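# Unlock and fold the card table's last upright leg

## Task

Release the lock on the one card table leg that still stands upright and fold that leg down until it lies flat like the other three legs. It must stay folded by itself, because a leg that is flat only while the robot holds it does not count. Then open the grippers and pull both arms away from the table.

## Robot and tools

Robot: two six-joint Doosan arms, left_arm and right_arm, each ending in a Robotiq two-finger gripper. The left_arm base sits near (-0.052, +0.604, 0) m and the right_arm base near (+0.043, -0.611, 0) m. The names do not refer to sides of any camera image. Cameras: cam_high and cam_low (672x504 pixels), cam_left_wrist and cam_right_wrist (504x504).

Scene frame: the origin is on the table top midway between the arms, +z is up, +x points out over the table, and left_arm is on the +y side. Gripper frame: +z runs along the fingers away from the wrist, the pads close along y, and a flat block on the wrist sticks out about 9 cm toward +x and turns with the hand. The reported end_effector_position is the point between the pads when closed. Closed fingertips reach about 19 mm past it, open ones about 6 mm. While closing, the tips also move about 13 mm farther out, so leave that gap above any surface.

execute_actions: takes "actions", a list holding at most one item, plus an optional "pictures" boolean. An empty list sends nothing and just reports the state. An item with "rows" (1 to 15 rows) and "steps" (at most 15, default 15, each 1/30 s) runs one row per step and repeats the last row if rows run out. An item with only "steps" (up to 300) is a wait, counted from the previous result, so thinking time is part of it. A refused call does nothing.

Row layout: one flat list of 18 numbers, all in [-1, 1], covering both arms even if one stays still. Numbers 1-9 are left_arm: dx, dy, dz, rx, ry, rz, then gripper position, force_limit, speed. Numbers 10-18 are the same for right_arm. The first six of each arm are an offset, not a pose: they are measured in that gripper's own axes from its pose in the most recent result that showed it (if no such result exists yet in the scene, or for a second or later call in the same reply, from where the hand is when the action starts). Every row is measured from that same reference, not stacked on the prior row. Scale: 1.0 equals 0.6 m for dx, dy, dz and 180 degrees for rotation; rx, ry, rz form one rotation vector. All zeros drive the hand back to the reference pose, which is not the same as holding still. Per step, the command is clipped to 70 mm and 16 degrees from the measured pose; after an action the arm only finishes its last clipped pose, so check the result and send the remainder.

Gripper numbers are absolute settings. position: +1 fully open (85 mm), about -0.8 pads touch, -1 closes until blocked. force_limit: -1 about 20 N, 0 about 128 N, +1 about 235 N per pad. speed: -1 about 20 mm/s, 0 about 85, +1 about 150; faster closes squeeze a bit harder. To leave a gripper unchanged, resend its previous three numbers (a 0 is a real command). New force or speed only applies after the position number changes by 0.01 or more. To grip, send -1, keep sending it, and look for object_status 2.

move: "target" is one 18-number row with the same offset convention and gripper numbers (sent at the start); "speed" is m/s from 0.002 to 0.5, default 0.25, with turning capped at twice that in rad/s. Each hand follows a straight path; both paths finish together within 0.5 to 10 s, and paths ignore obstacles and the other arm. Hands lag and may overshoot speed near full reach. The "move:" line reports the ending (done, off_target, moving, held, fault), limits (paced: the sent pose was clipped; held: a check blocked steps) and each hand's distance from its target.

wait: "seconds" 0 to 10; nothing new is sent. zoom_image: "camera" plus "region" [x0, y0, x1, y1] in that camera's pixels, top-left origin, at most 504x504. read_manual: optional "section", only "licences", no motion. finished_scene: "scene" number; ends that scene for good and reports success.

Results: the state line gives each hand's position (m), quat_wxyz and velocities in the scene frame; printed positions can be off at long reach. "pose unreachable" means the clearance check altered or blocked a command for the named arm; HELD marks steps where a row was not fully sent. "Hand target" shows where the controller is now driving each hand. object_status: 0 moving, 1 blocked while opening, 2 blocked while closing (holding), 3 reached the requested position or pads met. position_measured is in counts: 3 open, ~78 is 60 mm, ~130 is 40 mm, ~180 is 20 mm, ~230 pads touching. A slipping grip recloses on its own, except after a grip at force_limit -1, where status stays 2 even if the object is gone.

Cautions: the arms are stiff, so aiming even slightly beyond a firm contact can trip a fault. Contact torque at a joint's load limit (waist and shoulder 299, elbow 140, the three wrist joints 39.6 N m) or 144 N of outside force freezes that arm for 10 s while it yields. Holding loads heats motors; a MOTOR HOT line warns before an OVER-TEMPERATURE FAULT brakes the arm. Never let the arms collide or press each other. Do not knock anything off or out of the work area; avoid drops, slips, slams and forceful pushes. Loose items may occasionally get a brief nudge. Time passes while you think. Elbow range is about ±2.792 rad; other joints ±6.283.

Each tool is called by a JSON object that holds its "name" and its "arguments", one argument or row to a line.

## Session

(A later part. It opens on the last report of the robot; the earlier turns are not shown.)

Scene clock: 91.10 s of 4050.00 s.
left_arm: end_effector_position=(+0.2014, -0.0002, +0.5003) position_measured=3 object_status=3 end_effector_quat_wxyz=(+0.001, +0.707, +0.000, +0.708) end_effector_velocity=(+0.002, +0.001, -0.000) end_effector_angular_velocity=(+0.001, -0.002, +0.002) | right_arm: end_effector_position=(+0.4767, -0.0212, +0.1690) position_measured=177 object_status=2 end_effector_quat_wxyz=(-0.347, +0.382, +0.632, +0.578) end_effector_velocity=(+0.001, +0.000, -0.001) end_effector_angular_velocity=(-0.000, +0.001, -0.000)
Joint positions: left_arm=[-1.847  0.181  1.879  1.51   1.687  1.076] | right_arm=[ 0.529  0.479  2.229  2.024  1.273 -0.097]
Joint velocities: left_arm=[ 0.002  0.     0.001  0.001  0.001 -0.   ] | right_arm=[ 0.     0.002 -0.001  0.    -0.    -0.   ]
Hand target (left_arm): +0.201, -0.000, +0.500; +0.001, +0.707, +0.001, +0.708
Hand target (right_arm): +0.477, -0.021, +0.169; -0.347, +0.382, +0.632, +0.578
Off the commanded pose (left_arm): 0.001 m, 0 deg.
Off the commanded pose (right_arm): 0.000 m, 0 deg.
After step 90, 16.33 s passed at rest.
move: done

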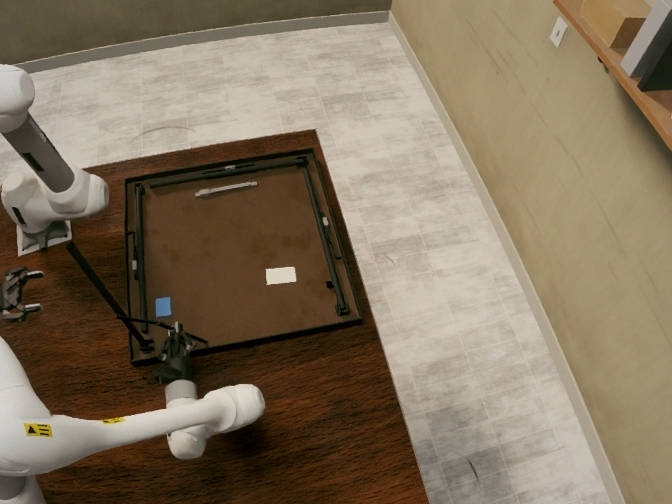

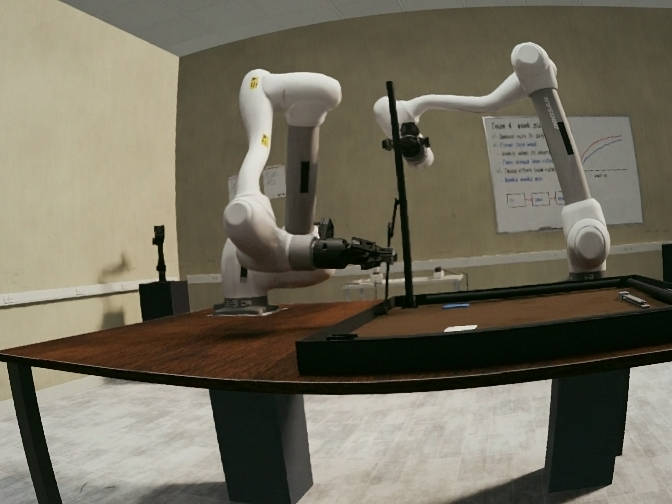

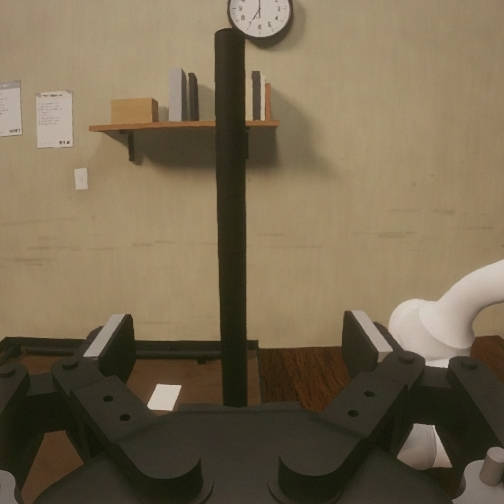

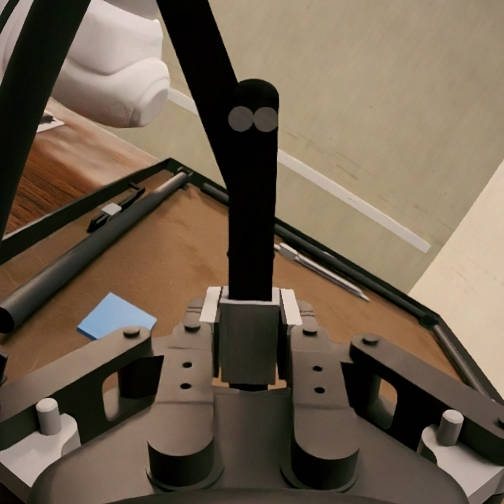

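{"name": "move", "arguments": {
  "target": [0,0,0.2,0,0,0,1,0,0, 0,0,0,0,0,0,-1,-0.5,0],
  "speed": 0.15
}}

Scene clock: 99.13 s of 4050.00 s.
left_arm: end_effector_position=(+0.3212, -0.0003, +0.5004) position_measured=3 object_status=3 end_effector_quat_wxyz=(+0.001, +0.707, +0.000, +0.708) end_effector_velocity=(+0.000, +0.000, -0.001) end_effector_angular_velocity=(-0.000, +0.001, -0.000) | right_arm: end_effector_position=(+0.4767, -0.0211, +0.1690) position_measured=177 object_status=2 end_effector_quat_wxyz=(-0.347, +0.382, +0.632, +0.578) end_effector_velocity=(+0.000, -0.000, -0.000) end_effector_angular_velocity=(-0.000, -0.000, -0.001)
Joint positions: left_arm=[-1.649  0.185  1.873  1.603  1.512  1.08 ] | right_arm=[ 0.529  0.479  2.229  2.024  1.273 -0.097]
Joint velocities: left_arm=[ 0.001  0.     0.001 -0.    -0.001 -0.001] | right_arm=[ 0.    -0.     0.     0.001 -0.001 -0.   ]
Hand target (left_arm): +0.321, -0.000, +0.500; +0.001, +0.707, +0.000, +0.708
Hand target (right_arm): +0.477, -0.021, +0.169; -0.347, +0.382, +0.632, +0.578
Off the commanded pose (left_arm): 0.000 m, 0 deg.
Off the commanded pose (right_arm): 0.000 m, 0 deg.
After step 90, 3.90 s passed at rest.
move: done

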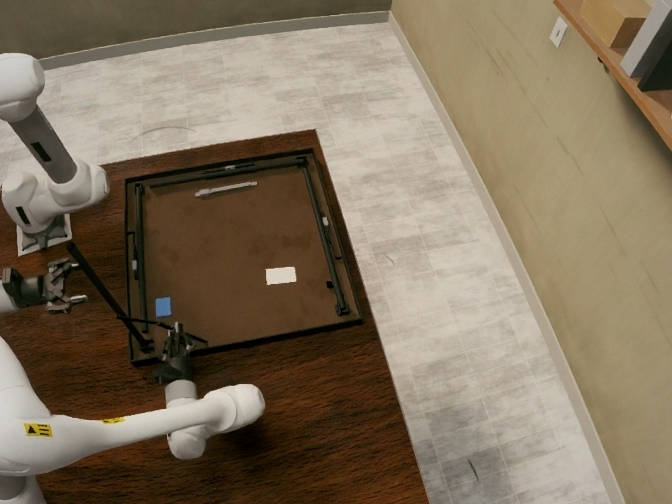

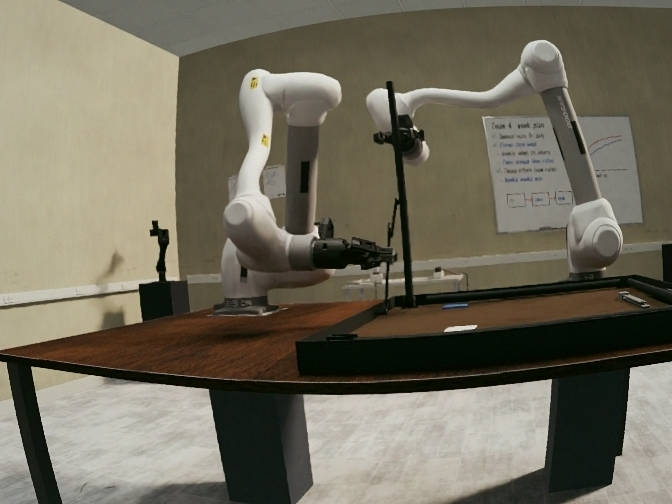

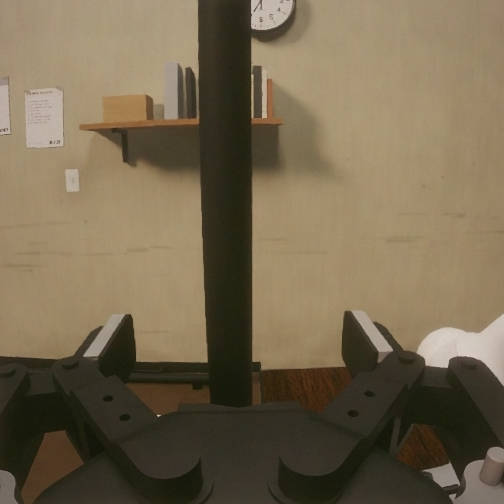

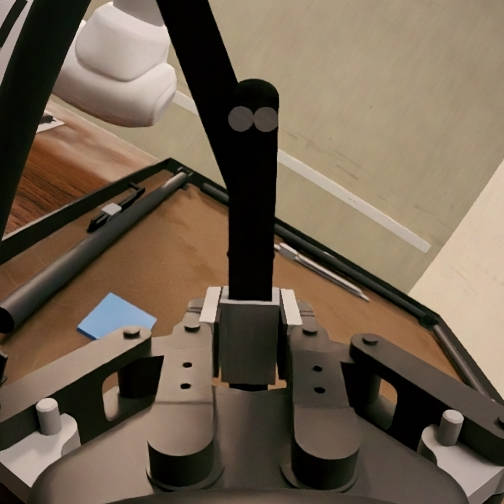

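{"name": "move", "arguments": {
  "target": [0,-0.007,0.045,0,0,0,1,0,0, 0,0,0,0,0,0,-1,-0.5,0],
  "speed": 0.08
}}

{"name": "move", "arguments": {
  "target": [0,0,0,0,0,0,-1,-0.8,0, 0,0,0,0,0,0,-1,-0.5,0]
}}

Scene clock: 106.33 s of 4050.00 s.
left_arm: end_effector_position=(+0.3481, +0.0039, +0.5004) position_measured=3 object_status=3 end_effector_quat_wxyz=(+0.001, +0.707, +0.000, +0.708) end_effector_velocity=(+0.000, +0.000, +0.000) end_effector_angular_velocity=(-0.002, -0.001, +0.000) | right_arm: end_effector_position=(+0.4767, -0.0212, +0.1690) position_measured=177 object_status=2 end_effector_quat_wxyz=(-0.347, +0.382, +0.632, +0.578) end_effector_velocity=(-0.000, -0.000, +0.000) end_effector_angular_velocity=(-0.000, -0.000, +0.000)
Joint positions: left_arm=[-1.605  0.185  1.874  1.625  1.472  1.078] | right_arm=[ 0.529  0.479  2.229  2.024  1.273 -0.097]
Joint velocities: left_arm=[ 0.     0.    -0.     0.001  0.    -0.002] | right_arm=[-0.    -0.001  0.    -0.001 -0.001  0.   ]
Hand target (left_arm): +0.348, +0.004, +0.500; +0.001, +0.707, +0.000, +0.708
Hand target (right_arm): +0.477, -0.021, +0.169; -0.347, +0.382, +0.632, +0.578
Off the commanded pose (left_arm): 0.000 m, 0 deg.
Off the commanded pose (right_arm): 0.000 m, 0 deg.
After step 90, 3.47 s passed at rest.
move: done

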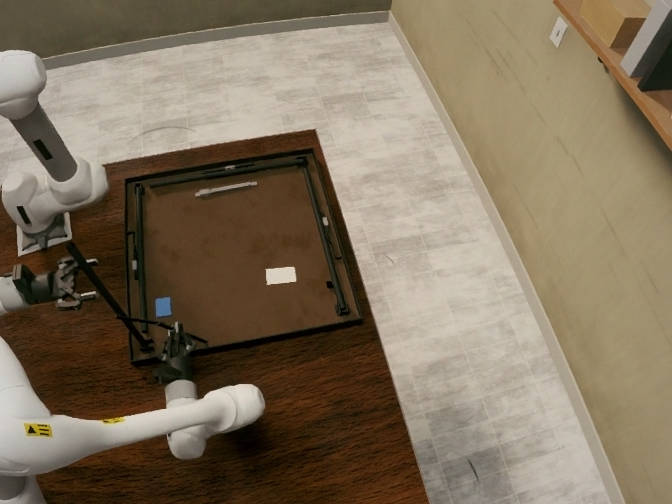

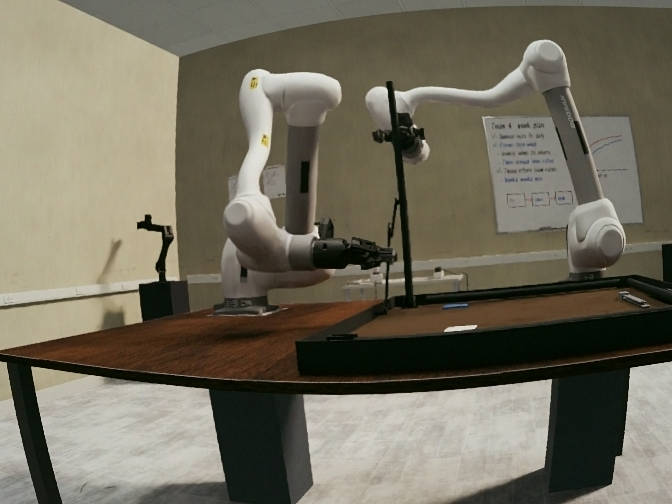

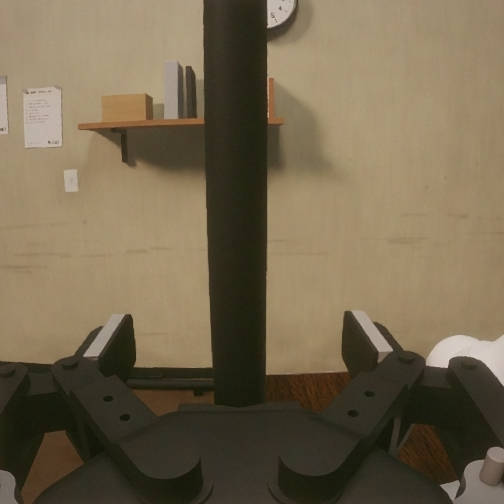

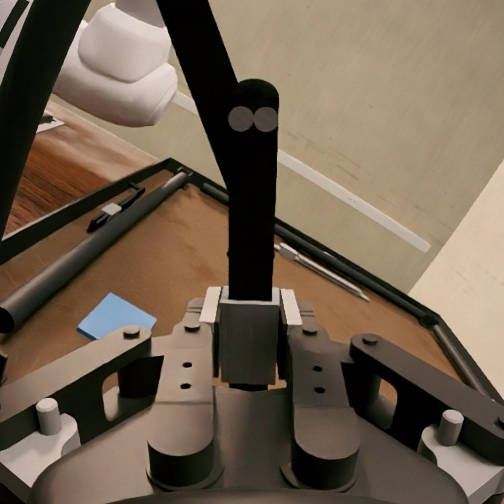

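Scene clock: 107.40 s of 4050.00 s.
left_arm: end_effector_position=(+0.3481, +0.0039, +0.5004) position_measured=180 object_status=2 end_effector_quat_wxyz=(+0.001, +0.707, +0.000, +0.708) end_effector_velocity=(+0.000, +0.000, -0.001) end_effector_angular_velocity=(-0.000, +0.003, +0.001) | right_arm: end_effector_position=(+0.4767, -0.0212, +0.1690) position_measured=177 object_status=2 end_effector_quat_wxyz=(-0.347, +0.382, +0.632, +0.578) end_effector_velocity=(-0.000, +0.000, +0.002) end_effector_angular_velocity=(+0.002, -0.003, +0.000)
Joint positions: left_arm=[-1.605  0.185  1.874  1.625  1.472  1.078] | right_arm=[ 0.529  0.479  2.229  2.024  1.273 -0.097]
Joint velocities: left_arm=[ 0.     0.    -0.    -0.003 -0.001 -0.   ] | right_arm=[ 0.001 -0.002 -0.     0.001  0.    -0.001]
Hand target (left_arm): +0.348, +0.004, +0.500; +0.001, +0.707, +0.000, +0.708
Hand target (right_arm): +0.477, -0.021, +0.169; -0.347, +0.382, +0.632, +0.578
Off the commanded pose (left_arm): 0.000 m, 0 deg.
Off the commanded pose (right_arm): 0.000 m, 0 deg.
move: done

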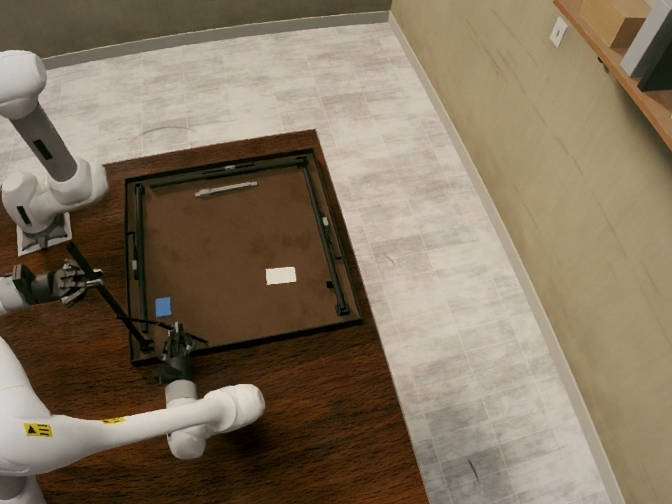

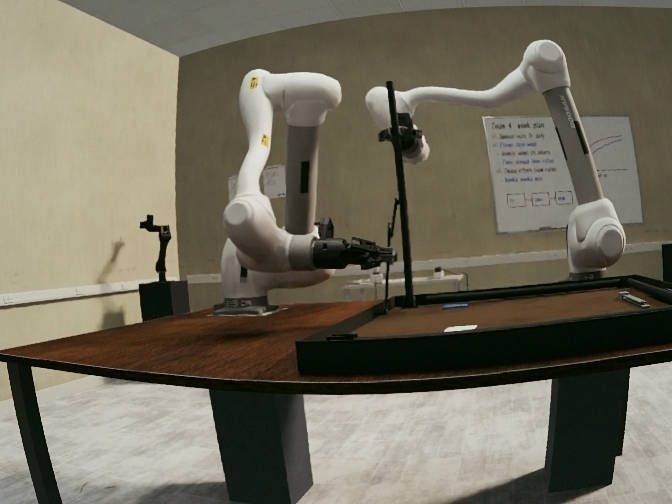

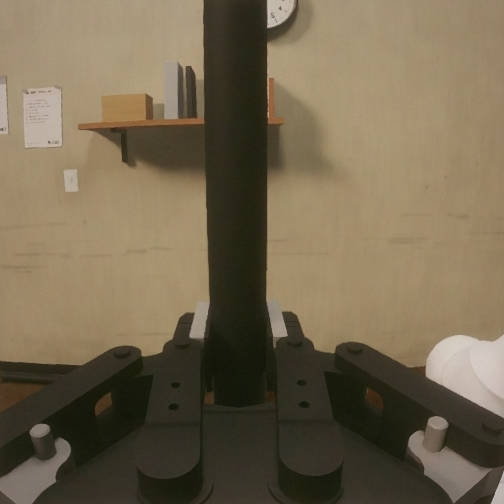

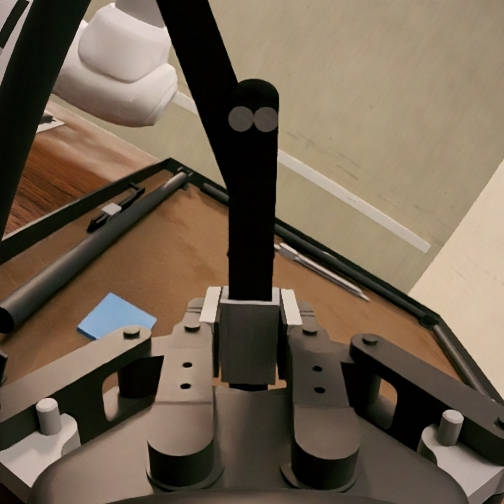

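{"name": "move", "arguments": {
  "target": [0,0,0,0,0,0,-1,-0.8,0, 0,0,0,0,0,0,1,-0.5,0]
}}

{"name": "move", "arguments": {
  "target": [0,0,0,0,0,0,-1,-0.8,0, 0,0,-0.35,0,0,0,1,-0.5,0]
}}

{"name": "move", "arguments": {
  "target": [-0.035,0,0.1995,0,-0.0833,0,-1,-0.8,0, 0,0,0,0,0,0,1,-0.5,0],
  "speed": 0.08
}}

{"name": "move", "arguments": {
  "target": [-0.035,0,0.1995,0,-0.0833,0,-1,-0.8,0, 0,0,0,0,0,0,1,-0.5,0],
  "speed": 0.08
}}

Scene clock: 117.90 s of 4050.00 s.
left_arm: end_effector_position=(+0.3481, +0.0039, +0.5004) position_measured=180 object_status=2 end_effector_quat_wxyz=(+0.001, +0.707, +0.000, +0.708) end_effector_velocity=(-0.000, -0.000, +0.000) end_effector_angular_velocity=(-0.000, +0.000, -0.001) | right_arm: end_effector_position=(+0.4767, -0.0212, +0.1690) position_measured=3 object_status=0 end_effector_quat_wxyz=(-0.347, +0.382, +0.632, +0.578) end_effector_velocity=(+0.000, -0.000, +0.000) end_effector_angular_velocity=(+0.000, -0.001, -0.001)
Joint positions: left_arm=[-1.605  0.185  1.874  1.625  1.472  1.078] | right_arm=[ 0.529  0.479  2.229  2.024  1.273 -0.097]
Joint velocities: left_arm=[-0.    -0.    -0.     0.    -0.001  0.   ] | right_arm=[-0.001 -0.001  0.     0.    -0.    -0.001]
Hand target (left_arm): +0.348, +0.004, +0.500; +0.001, +0.707, +0.000, +0.708
Hand target (right_arm): +0.477, -0.021, +0.169; -0.347, +0.382, +0.632, +0.578
Off the commanded pose (left_arm): 0.000 m, 0 deg.
Off the commanded pose (right_arm): 0.000 m, 0 deg.
After step 90, 6.37 s passed at rest.
move: done

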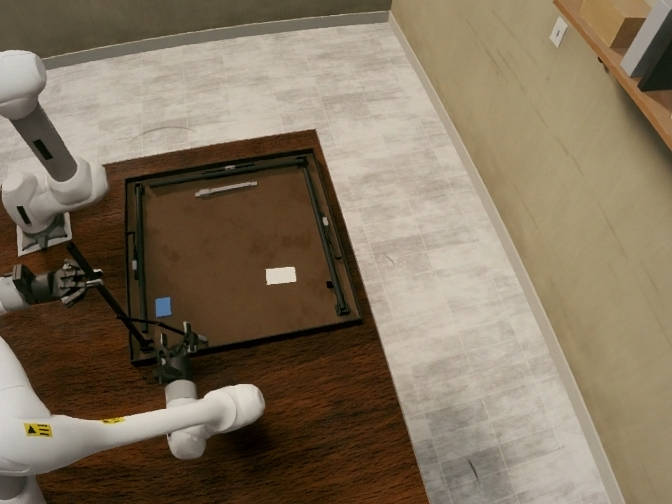

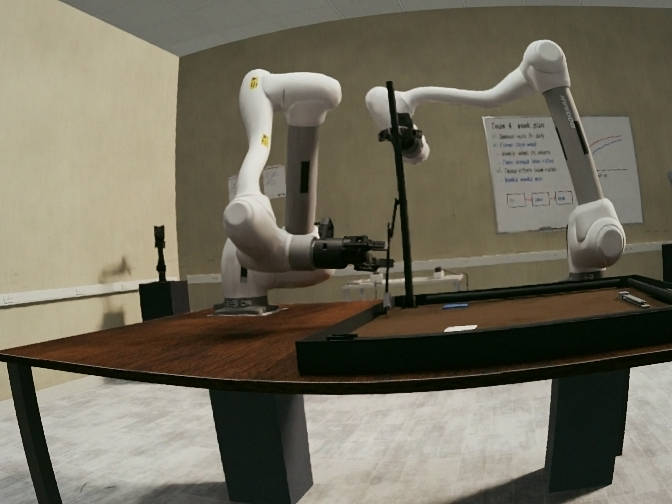

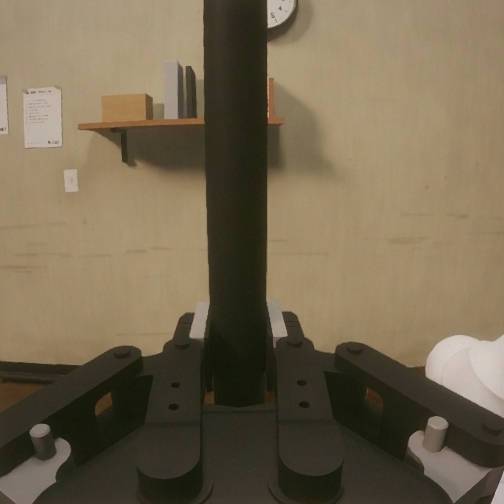

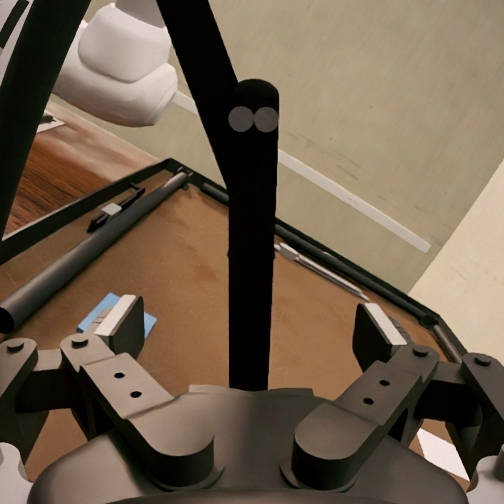

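Scene clock: 119.17 s of 4050.00 s.
left_arm: end_effector_position=(+0.3481, +0.0039, +0.5004) position_measured=180 object_status=2 end_effector_quat_wxyz=(+0.001, +0.707, +0.000, +0.708) end_effector_velocity=(-0.000, -0.000, -0.001) end_effector_angular_velocity=(+0.000, +0.001, -0.001) | right_arm: end_effector_position=(+0.4763, -0.2301, +0.1876) position_measured=3 object_status=3 end_effector_quat_wxyz=(-0.348, +0.382, +0.632, +0.579) end_effector_velocity=(+0.001, -0.000, +0.001) end_effector_angular_velocity=(+0.001, -0.002, -0.000)
Joint positions: left_arm=[-1.605  0.185  1.874  1.625  1.472  1.078] | right_arm=[ 0.113  0.37   2.377  1.641  1.445 -0.092]
Joint velocities: left_arm=[-0.     0.001  0.    -0.001 -0.001 -0.001] | right_arm=[-0.001 -0.001 -0.002 -0.     0.     0.001]
Hand target (left_arm): +0.348, +0.004, +0.500; +0.001, +0.707, +0.000, +0.708
Hand target (right_arm): +0.476, -0.230, +0.188; -0.348, +0.382, +0.632, +0.579
Off the commanded pose (left_arm): 0.000 m, 0 deg.
Off the commanded pose (right_arm): 0.000 m, 0 deg.
move: done

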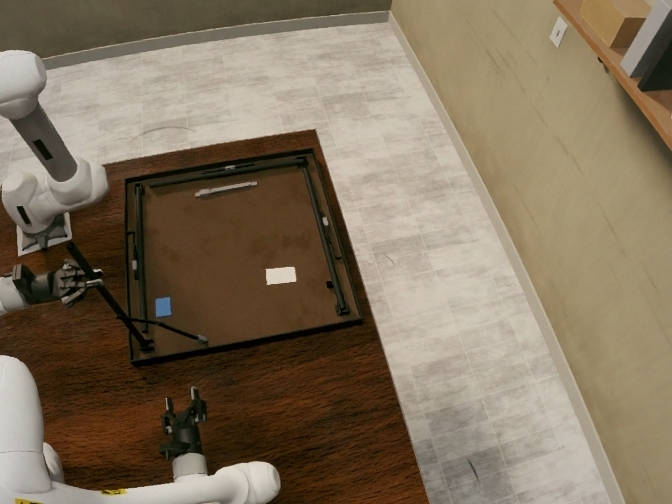

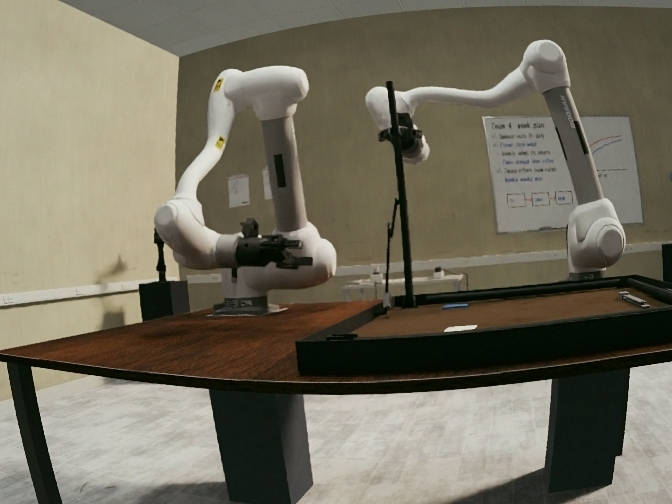

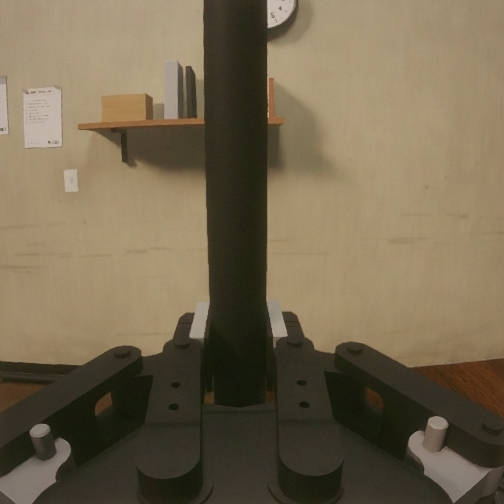

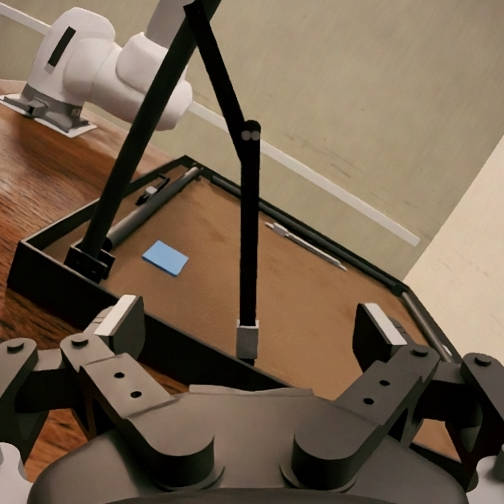

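Scene clock: 121.10 s of 4050.00 s.
left_arm: end_effector_position=(+0.4677, +0.0037, +0.4793) position_measured=180 object_status=2 end_effector_quat_wxyz=(+0.001, +0.793, +0.000, +0.609) end_effector_velocity=(+0.001, +0.000, +0.000) end_effector_angular_velocity=(-0.003, +0.000, +0.002) | right_arm: end_effector_position=(+0.4763, -0.2301, +0.1876) position_measured=3 object_status=3 end_effector_quat_wxyz=(-0.348, +0.382, +0.632, +0.579) end_effector_velocity=(+0.000, -0.000, -0.001) end_effector_angular_velocity=(-0.000, +0.002, -0.000)
Joint positions: left_arm=[-1.401  0.198  1.747  1.43   1.188  1.264] | right_arm=[ 0.113  0.37   2.377  1.641  1.445 -0.092]
Joint velocities: left_arm=[ 0.002  0.001 -0.001 -0.    -0.    -0.002] | right_arm=[-0.     0.002  0.    -0.    -0.     0.   ]
Hand target (left_arm): +0.468, +0.004, +0.479; +0.001, +0.793, +0.000, +0.609
Hand target (right_arm): +0.476, -0.230, +0.188; -0.348, +0.382, +0.632, +0.579
Off the commanded pose (left_arm): 0.000 m, 0 deg.
Off the commanded pose (right_arm): 0.000 m, 0 deg.
move: done

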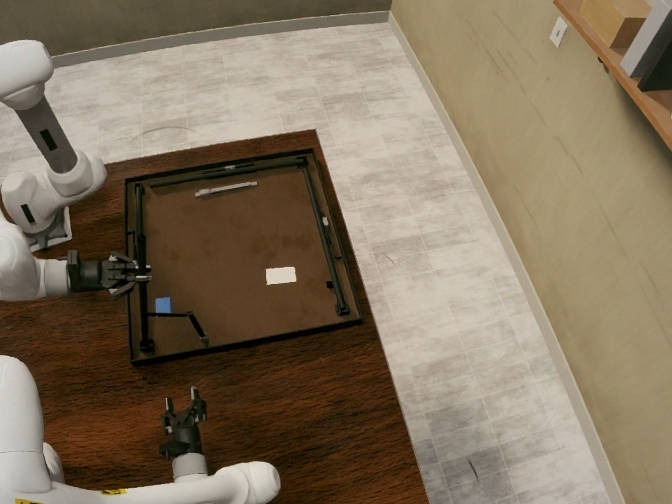

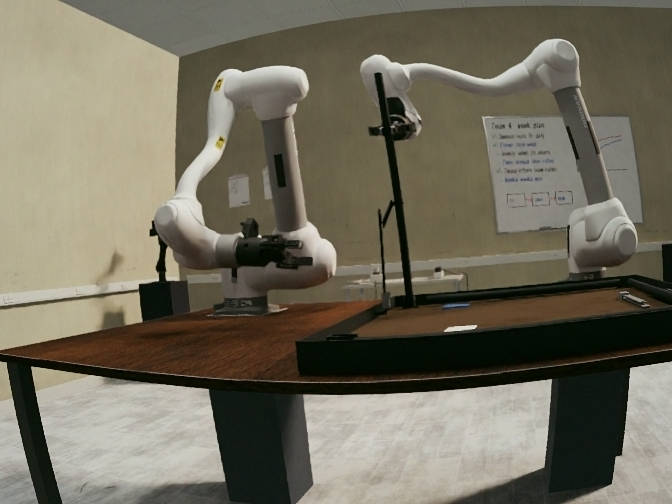

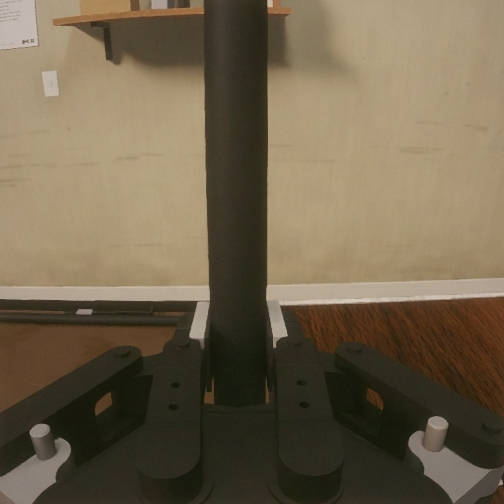

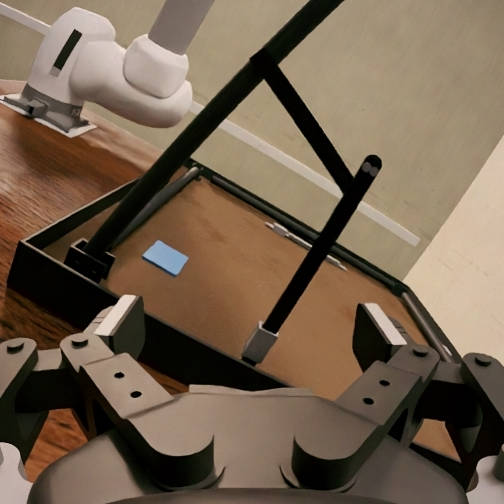

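Scene clock: 123.03 s of 4050.00 s.
left_arm: end_effector_position=(+0.5778, +0.0035, +0.4281) position_measured=180 object_status=2 end_effector_quat_wxyz=(+0.001, +0.866, +0.000, +0.500) end_effector_velocity=(-0.000, -0.001, -0.000) end_effector_angular_velocity=(-0.000, +0.000, -0.002) | right_arm: end_effector_position=(+0.4763, -0.2301, +0.1876) position_measured=3 object_status=3 end_effector_quat_wxyz=(-0.348, +0.382, +0.632, +0.579) end_effector_velocity=(-0.001, -0.000, +0.000) end_effector_angular_velocity=(+0.000, +0.000, +0.001)
Joint positions: left_arm=[-1.211  0.282  1.599  1.141  0.985  1.528] | right_arm=[ 0.113  0.37   2.377  1.641  1.445 -0.092]
Joint velocities: left_arm=[-0.001  0.    -0.    -0.    -0.001  0.001] | right_arm=[-0.    -0.     0.001 -0.001  0.001 -0.   ]
Hand target (left_arm): +0.578, +0.003, +0.428; +0.001, +0.866, +0.000, +0.500
Hand target (right_arm): +0.476, -0.230, +0.188; -0.348, +0.382, +0.632, +0.579
Off the commanded pose (left_arm): 0.000 m, 0 deg.
Off the commanded pose (right_arm): 0.000 m, 0 deg.
move: done

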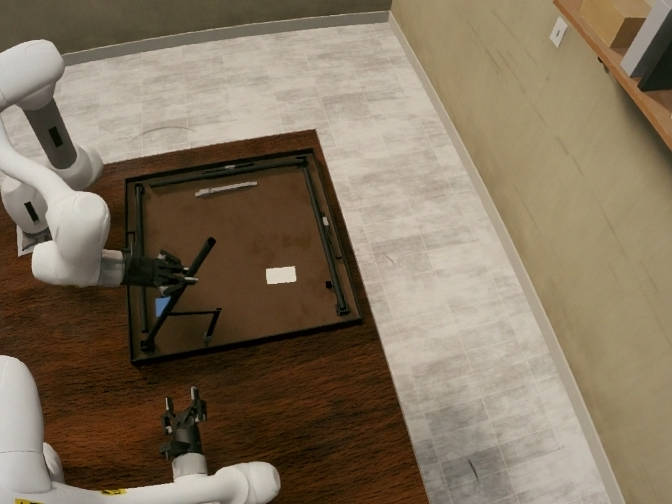

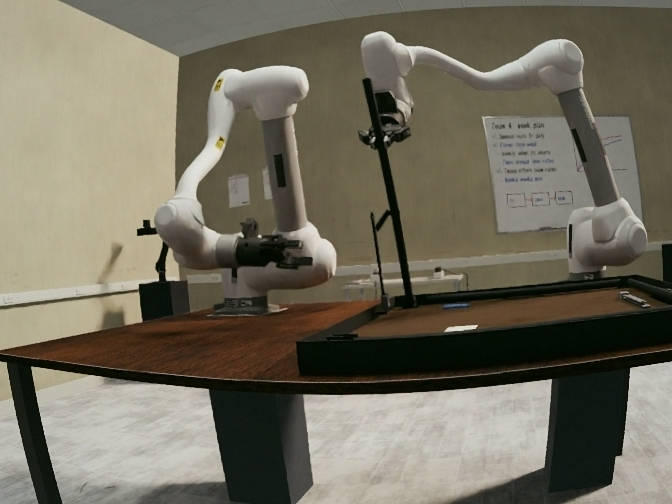

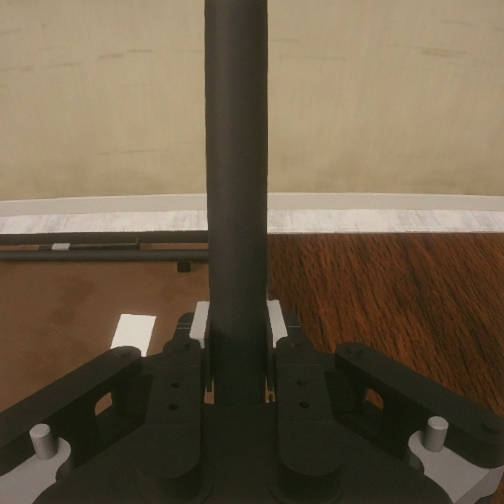

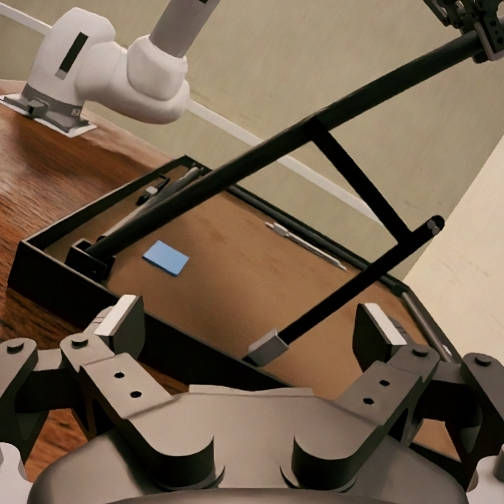

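{"name": "move", "arguments": {
  "target": [-0.035,0,0.1995,0,-0.0833,0,-1,-0.8,0, 0,0,0,0,0,0,1,-0.5,0],
  "speed": 0.1
}}

{"name": "move", "arguments": {
  "target": [-0.035,0,0.1995,0,-0.0833,0,-1,-0.8,0, 0,0,0,0,0,0,1,-0.5,0],
  "speed": 0.1
}}

{"name": "move", "arguments": {
  "target": [-0.035,0,0.1995,0,-0.0833,0,-1,-0.8,0, 0,0,0,0,0,0,1,-0.5,0],
  "speed": 0.08
}}

Scene clock: 130.13 s of 4050.00 s.
left_arm: end_effector_position=(+0.6711, +0.0031, +0.3503) position_measured=180 object_status=2 end_effector_quat_wxyz=(+0.001, +0.924, +0.000, +0.383) end_effector_velocity=(+0.001, +0.001, -0.000) end_effector_angular_velocity=(+0.002, -0.000, +0.001) | right_arm: end_effector_position=(+0.4763, -0.2301, +0.1876) position_measured=3 object_status=3 end_effector_quat_wxyz=(-0.348, +0.382, +0.632, +0.579) end_effector_velocity=(+0.001, +0.000, +0.001) end_effector_angular_velocity=(+0.001, -0.001, -0.002)
Joint positions: left_arm=[-1.053  0.418  1.438  0.788  0.904  1.849] | right_arm=[ 0.113  0.37   2.377  1.641  1.445 -0.092]
Joint velocities: left_arm=[ 0.001  0.001 -0.     0.001  0.001 -0.   ] | right_arm=[ 0.    -0.001 -0.     0.002 -0.    -0.   ]
Hand target (left_arm): +0.671, +0.003, +0.350; +0.001, +0.924, +0.000, +0.383
Hand target (right_arm): +0.476, -0.230, +0.188; -0.348, +0.382, +0.632, +0.579
Off the commanded pose (left_arm): 0.000 m, 0 deg.
Off the commanded pose (right_arm): 0.000 m, 0 deg.
move: done

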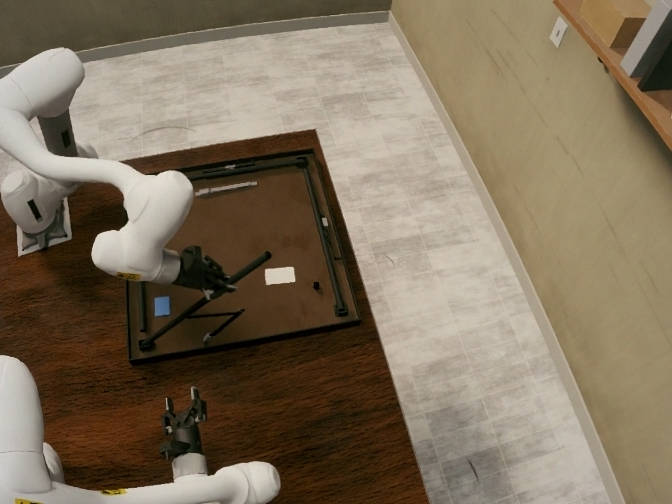

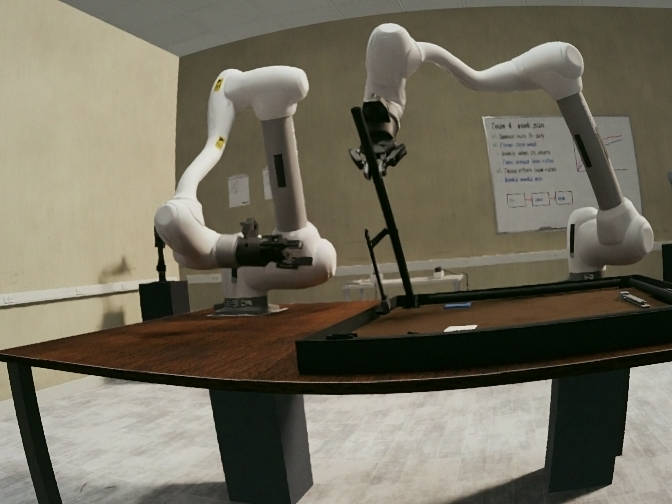

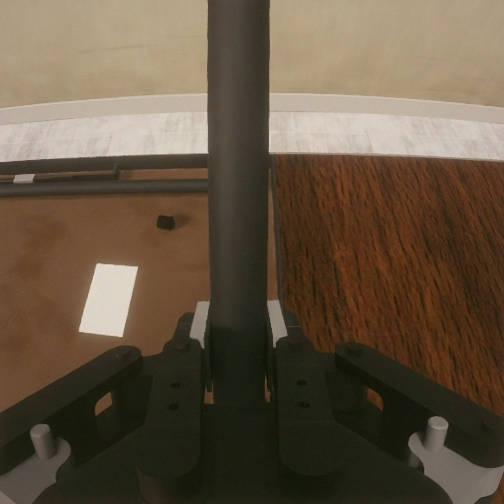

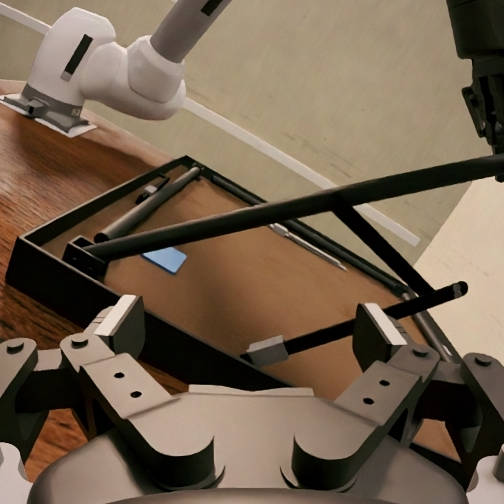

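Scene clock: 131.73 s of 4050.00 s.
left_arm: end_effector_position=(+0.7410, +0.0028, +0.2511) position_measured=180 object_status=2 end_effector_quat_wxyz=(+0.001, +0.966, -0.000, +0.260) end_effector_velocity=(-0.001, -0.000, -0.001) end_effector_angular_velocity=(+0.001, +0.002, -0.000) | right_arm: end_effector_position=(+0.4763, -0.2301, +0.1876) position_measured=3 object_status=3 end_effector_quat_wxyz=(-0.348, +0.382, +0.632, +0.579) end_effector_velocity=(-0.000, -0.000, +0.000) end_effector_angular_velocity=(-0.000, +0.000, +0.000)
Joint positions: left_arm=[-0.935  0.588  1.271  0.453  0.946  2.146] | right_arm=[ 0.113  0.37   2.377  1.641  1.445 -0.092]
Joint velocities: left_arm=[-0.     0.001  0.    -0.001  0.001  0.001] | right_arm=[ 0. -0.  0. -0. -0.  0.]
Hand target (left_arm): +0.741, +0.003, +0.251; +0.001, +0.966, -0.000, +0.259
Hand target (right_arm): +0.476, -0.230, +0.188; -0.348, +0.382, +0.632, +0.579
Off the commanded pose (left_arm): 0.000 m, 0 deg.
Off the commanded pose (right_arm): 0.000 m, 0 deg.
move: done

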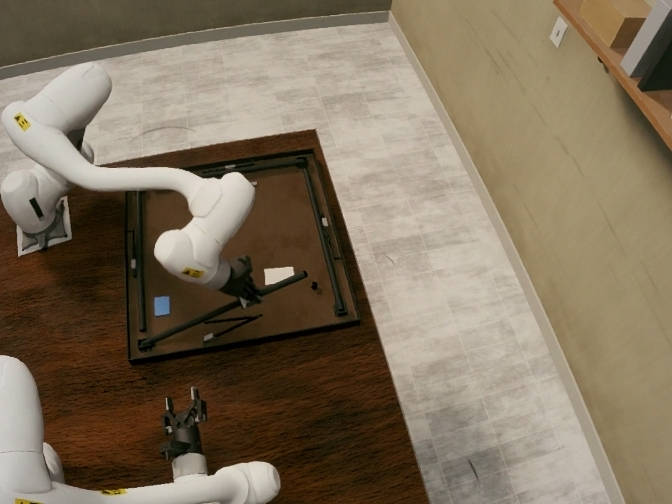

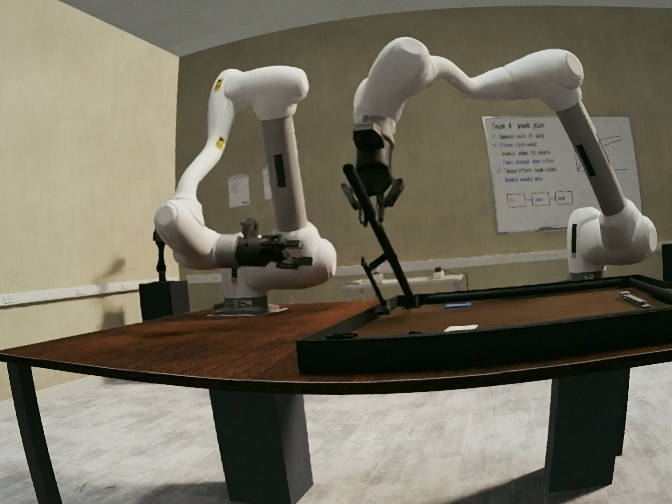

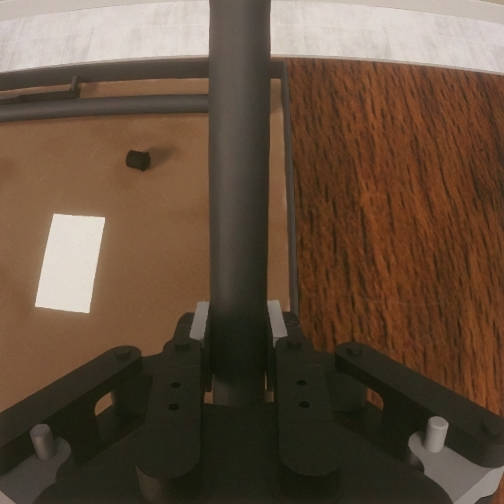

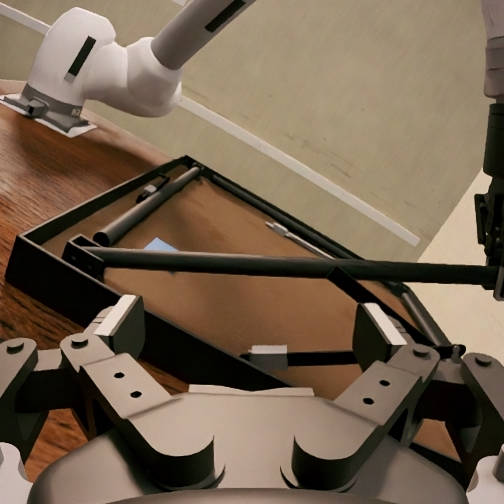

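Scene clock: 133.67 s of 4050.00 s.
left_arm: end_effector_position=(+0.7829, +0.0024, +0.1372) position_measured=180 object_status=2 end_effector_quat_wxyz=(+0.001, +0.991, -0.000, +0.131) end_effector_velocity=(-0.001, -0.001, -0.001) end_effector_angular_velocity=(-0.002, +0.003, +0.001) | right_arm: end_effector_position=(+0.4763, -0.2301, +0.1876) position_measured=3 object_status=3 end_effector_quat_wxyz=(-0.348, +0.382, +0.632, +0.579) end_effector_velocity=(+0.001, +0.000, +0.000) end_effector_angular_velocity=(+0.001, -0.001, -0.001)
Joint positions: left_arm=[-0.851  0.775  1.104  0.192  1.067  2.359] | right_arm=[ 0.113  0.37   2.377  1.641  1.445 -0.092]
Joint velocities: left_arm=[-0.     0.     0.    -0.003  0.     0.   ] | right_arm=[-0.    -0.    -0.001  0.001 -0.    -0.   ]
Hand target (left_arm): +0.783, +0.002, +0.137; +0.001, +0.991, -0.000, +0.131
Hand target (right_arm): +0.476, -0.230, +0.188; -0.348, +0.382, +0.632, +0.579
Off the commanded pose (left_arm): 0.000 m, 0 deg.
Off the commanded pose (right_arm): 0.000 m, 0 deg.
move: done

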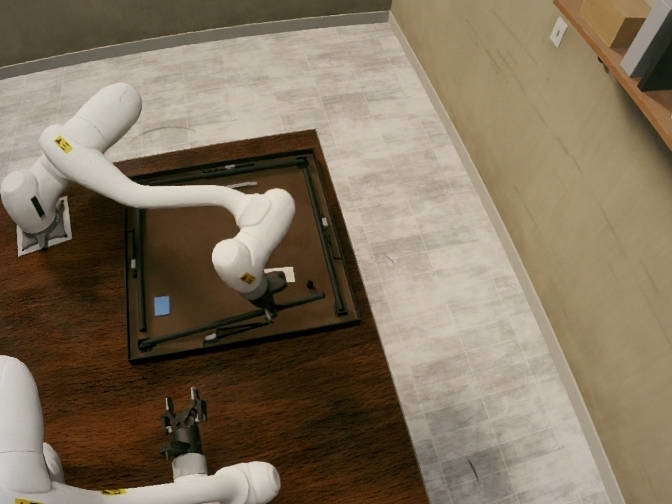

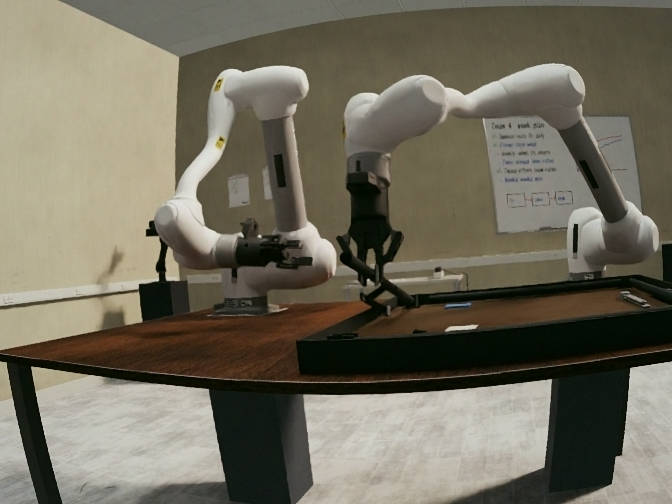

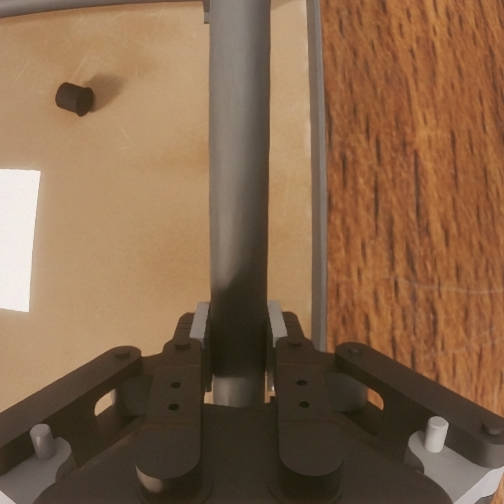

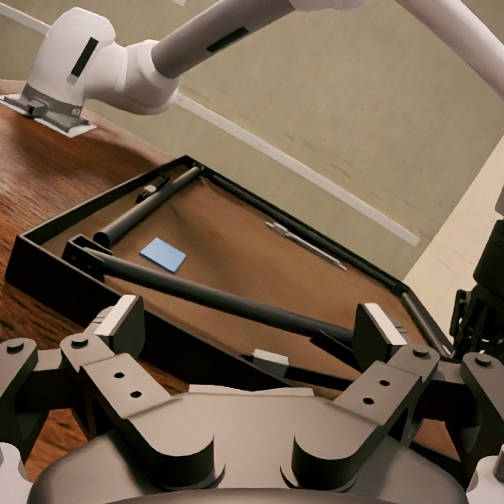

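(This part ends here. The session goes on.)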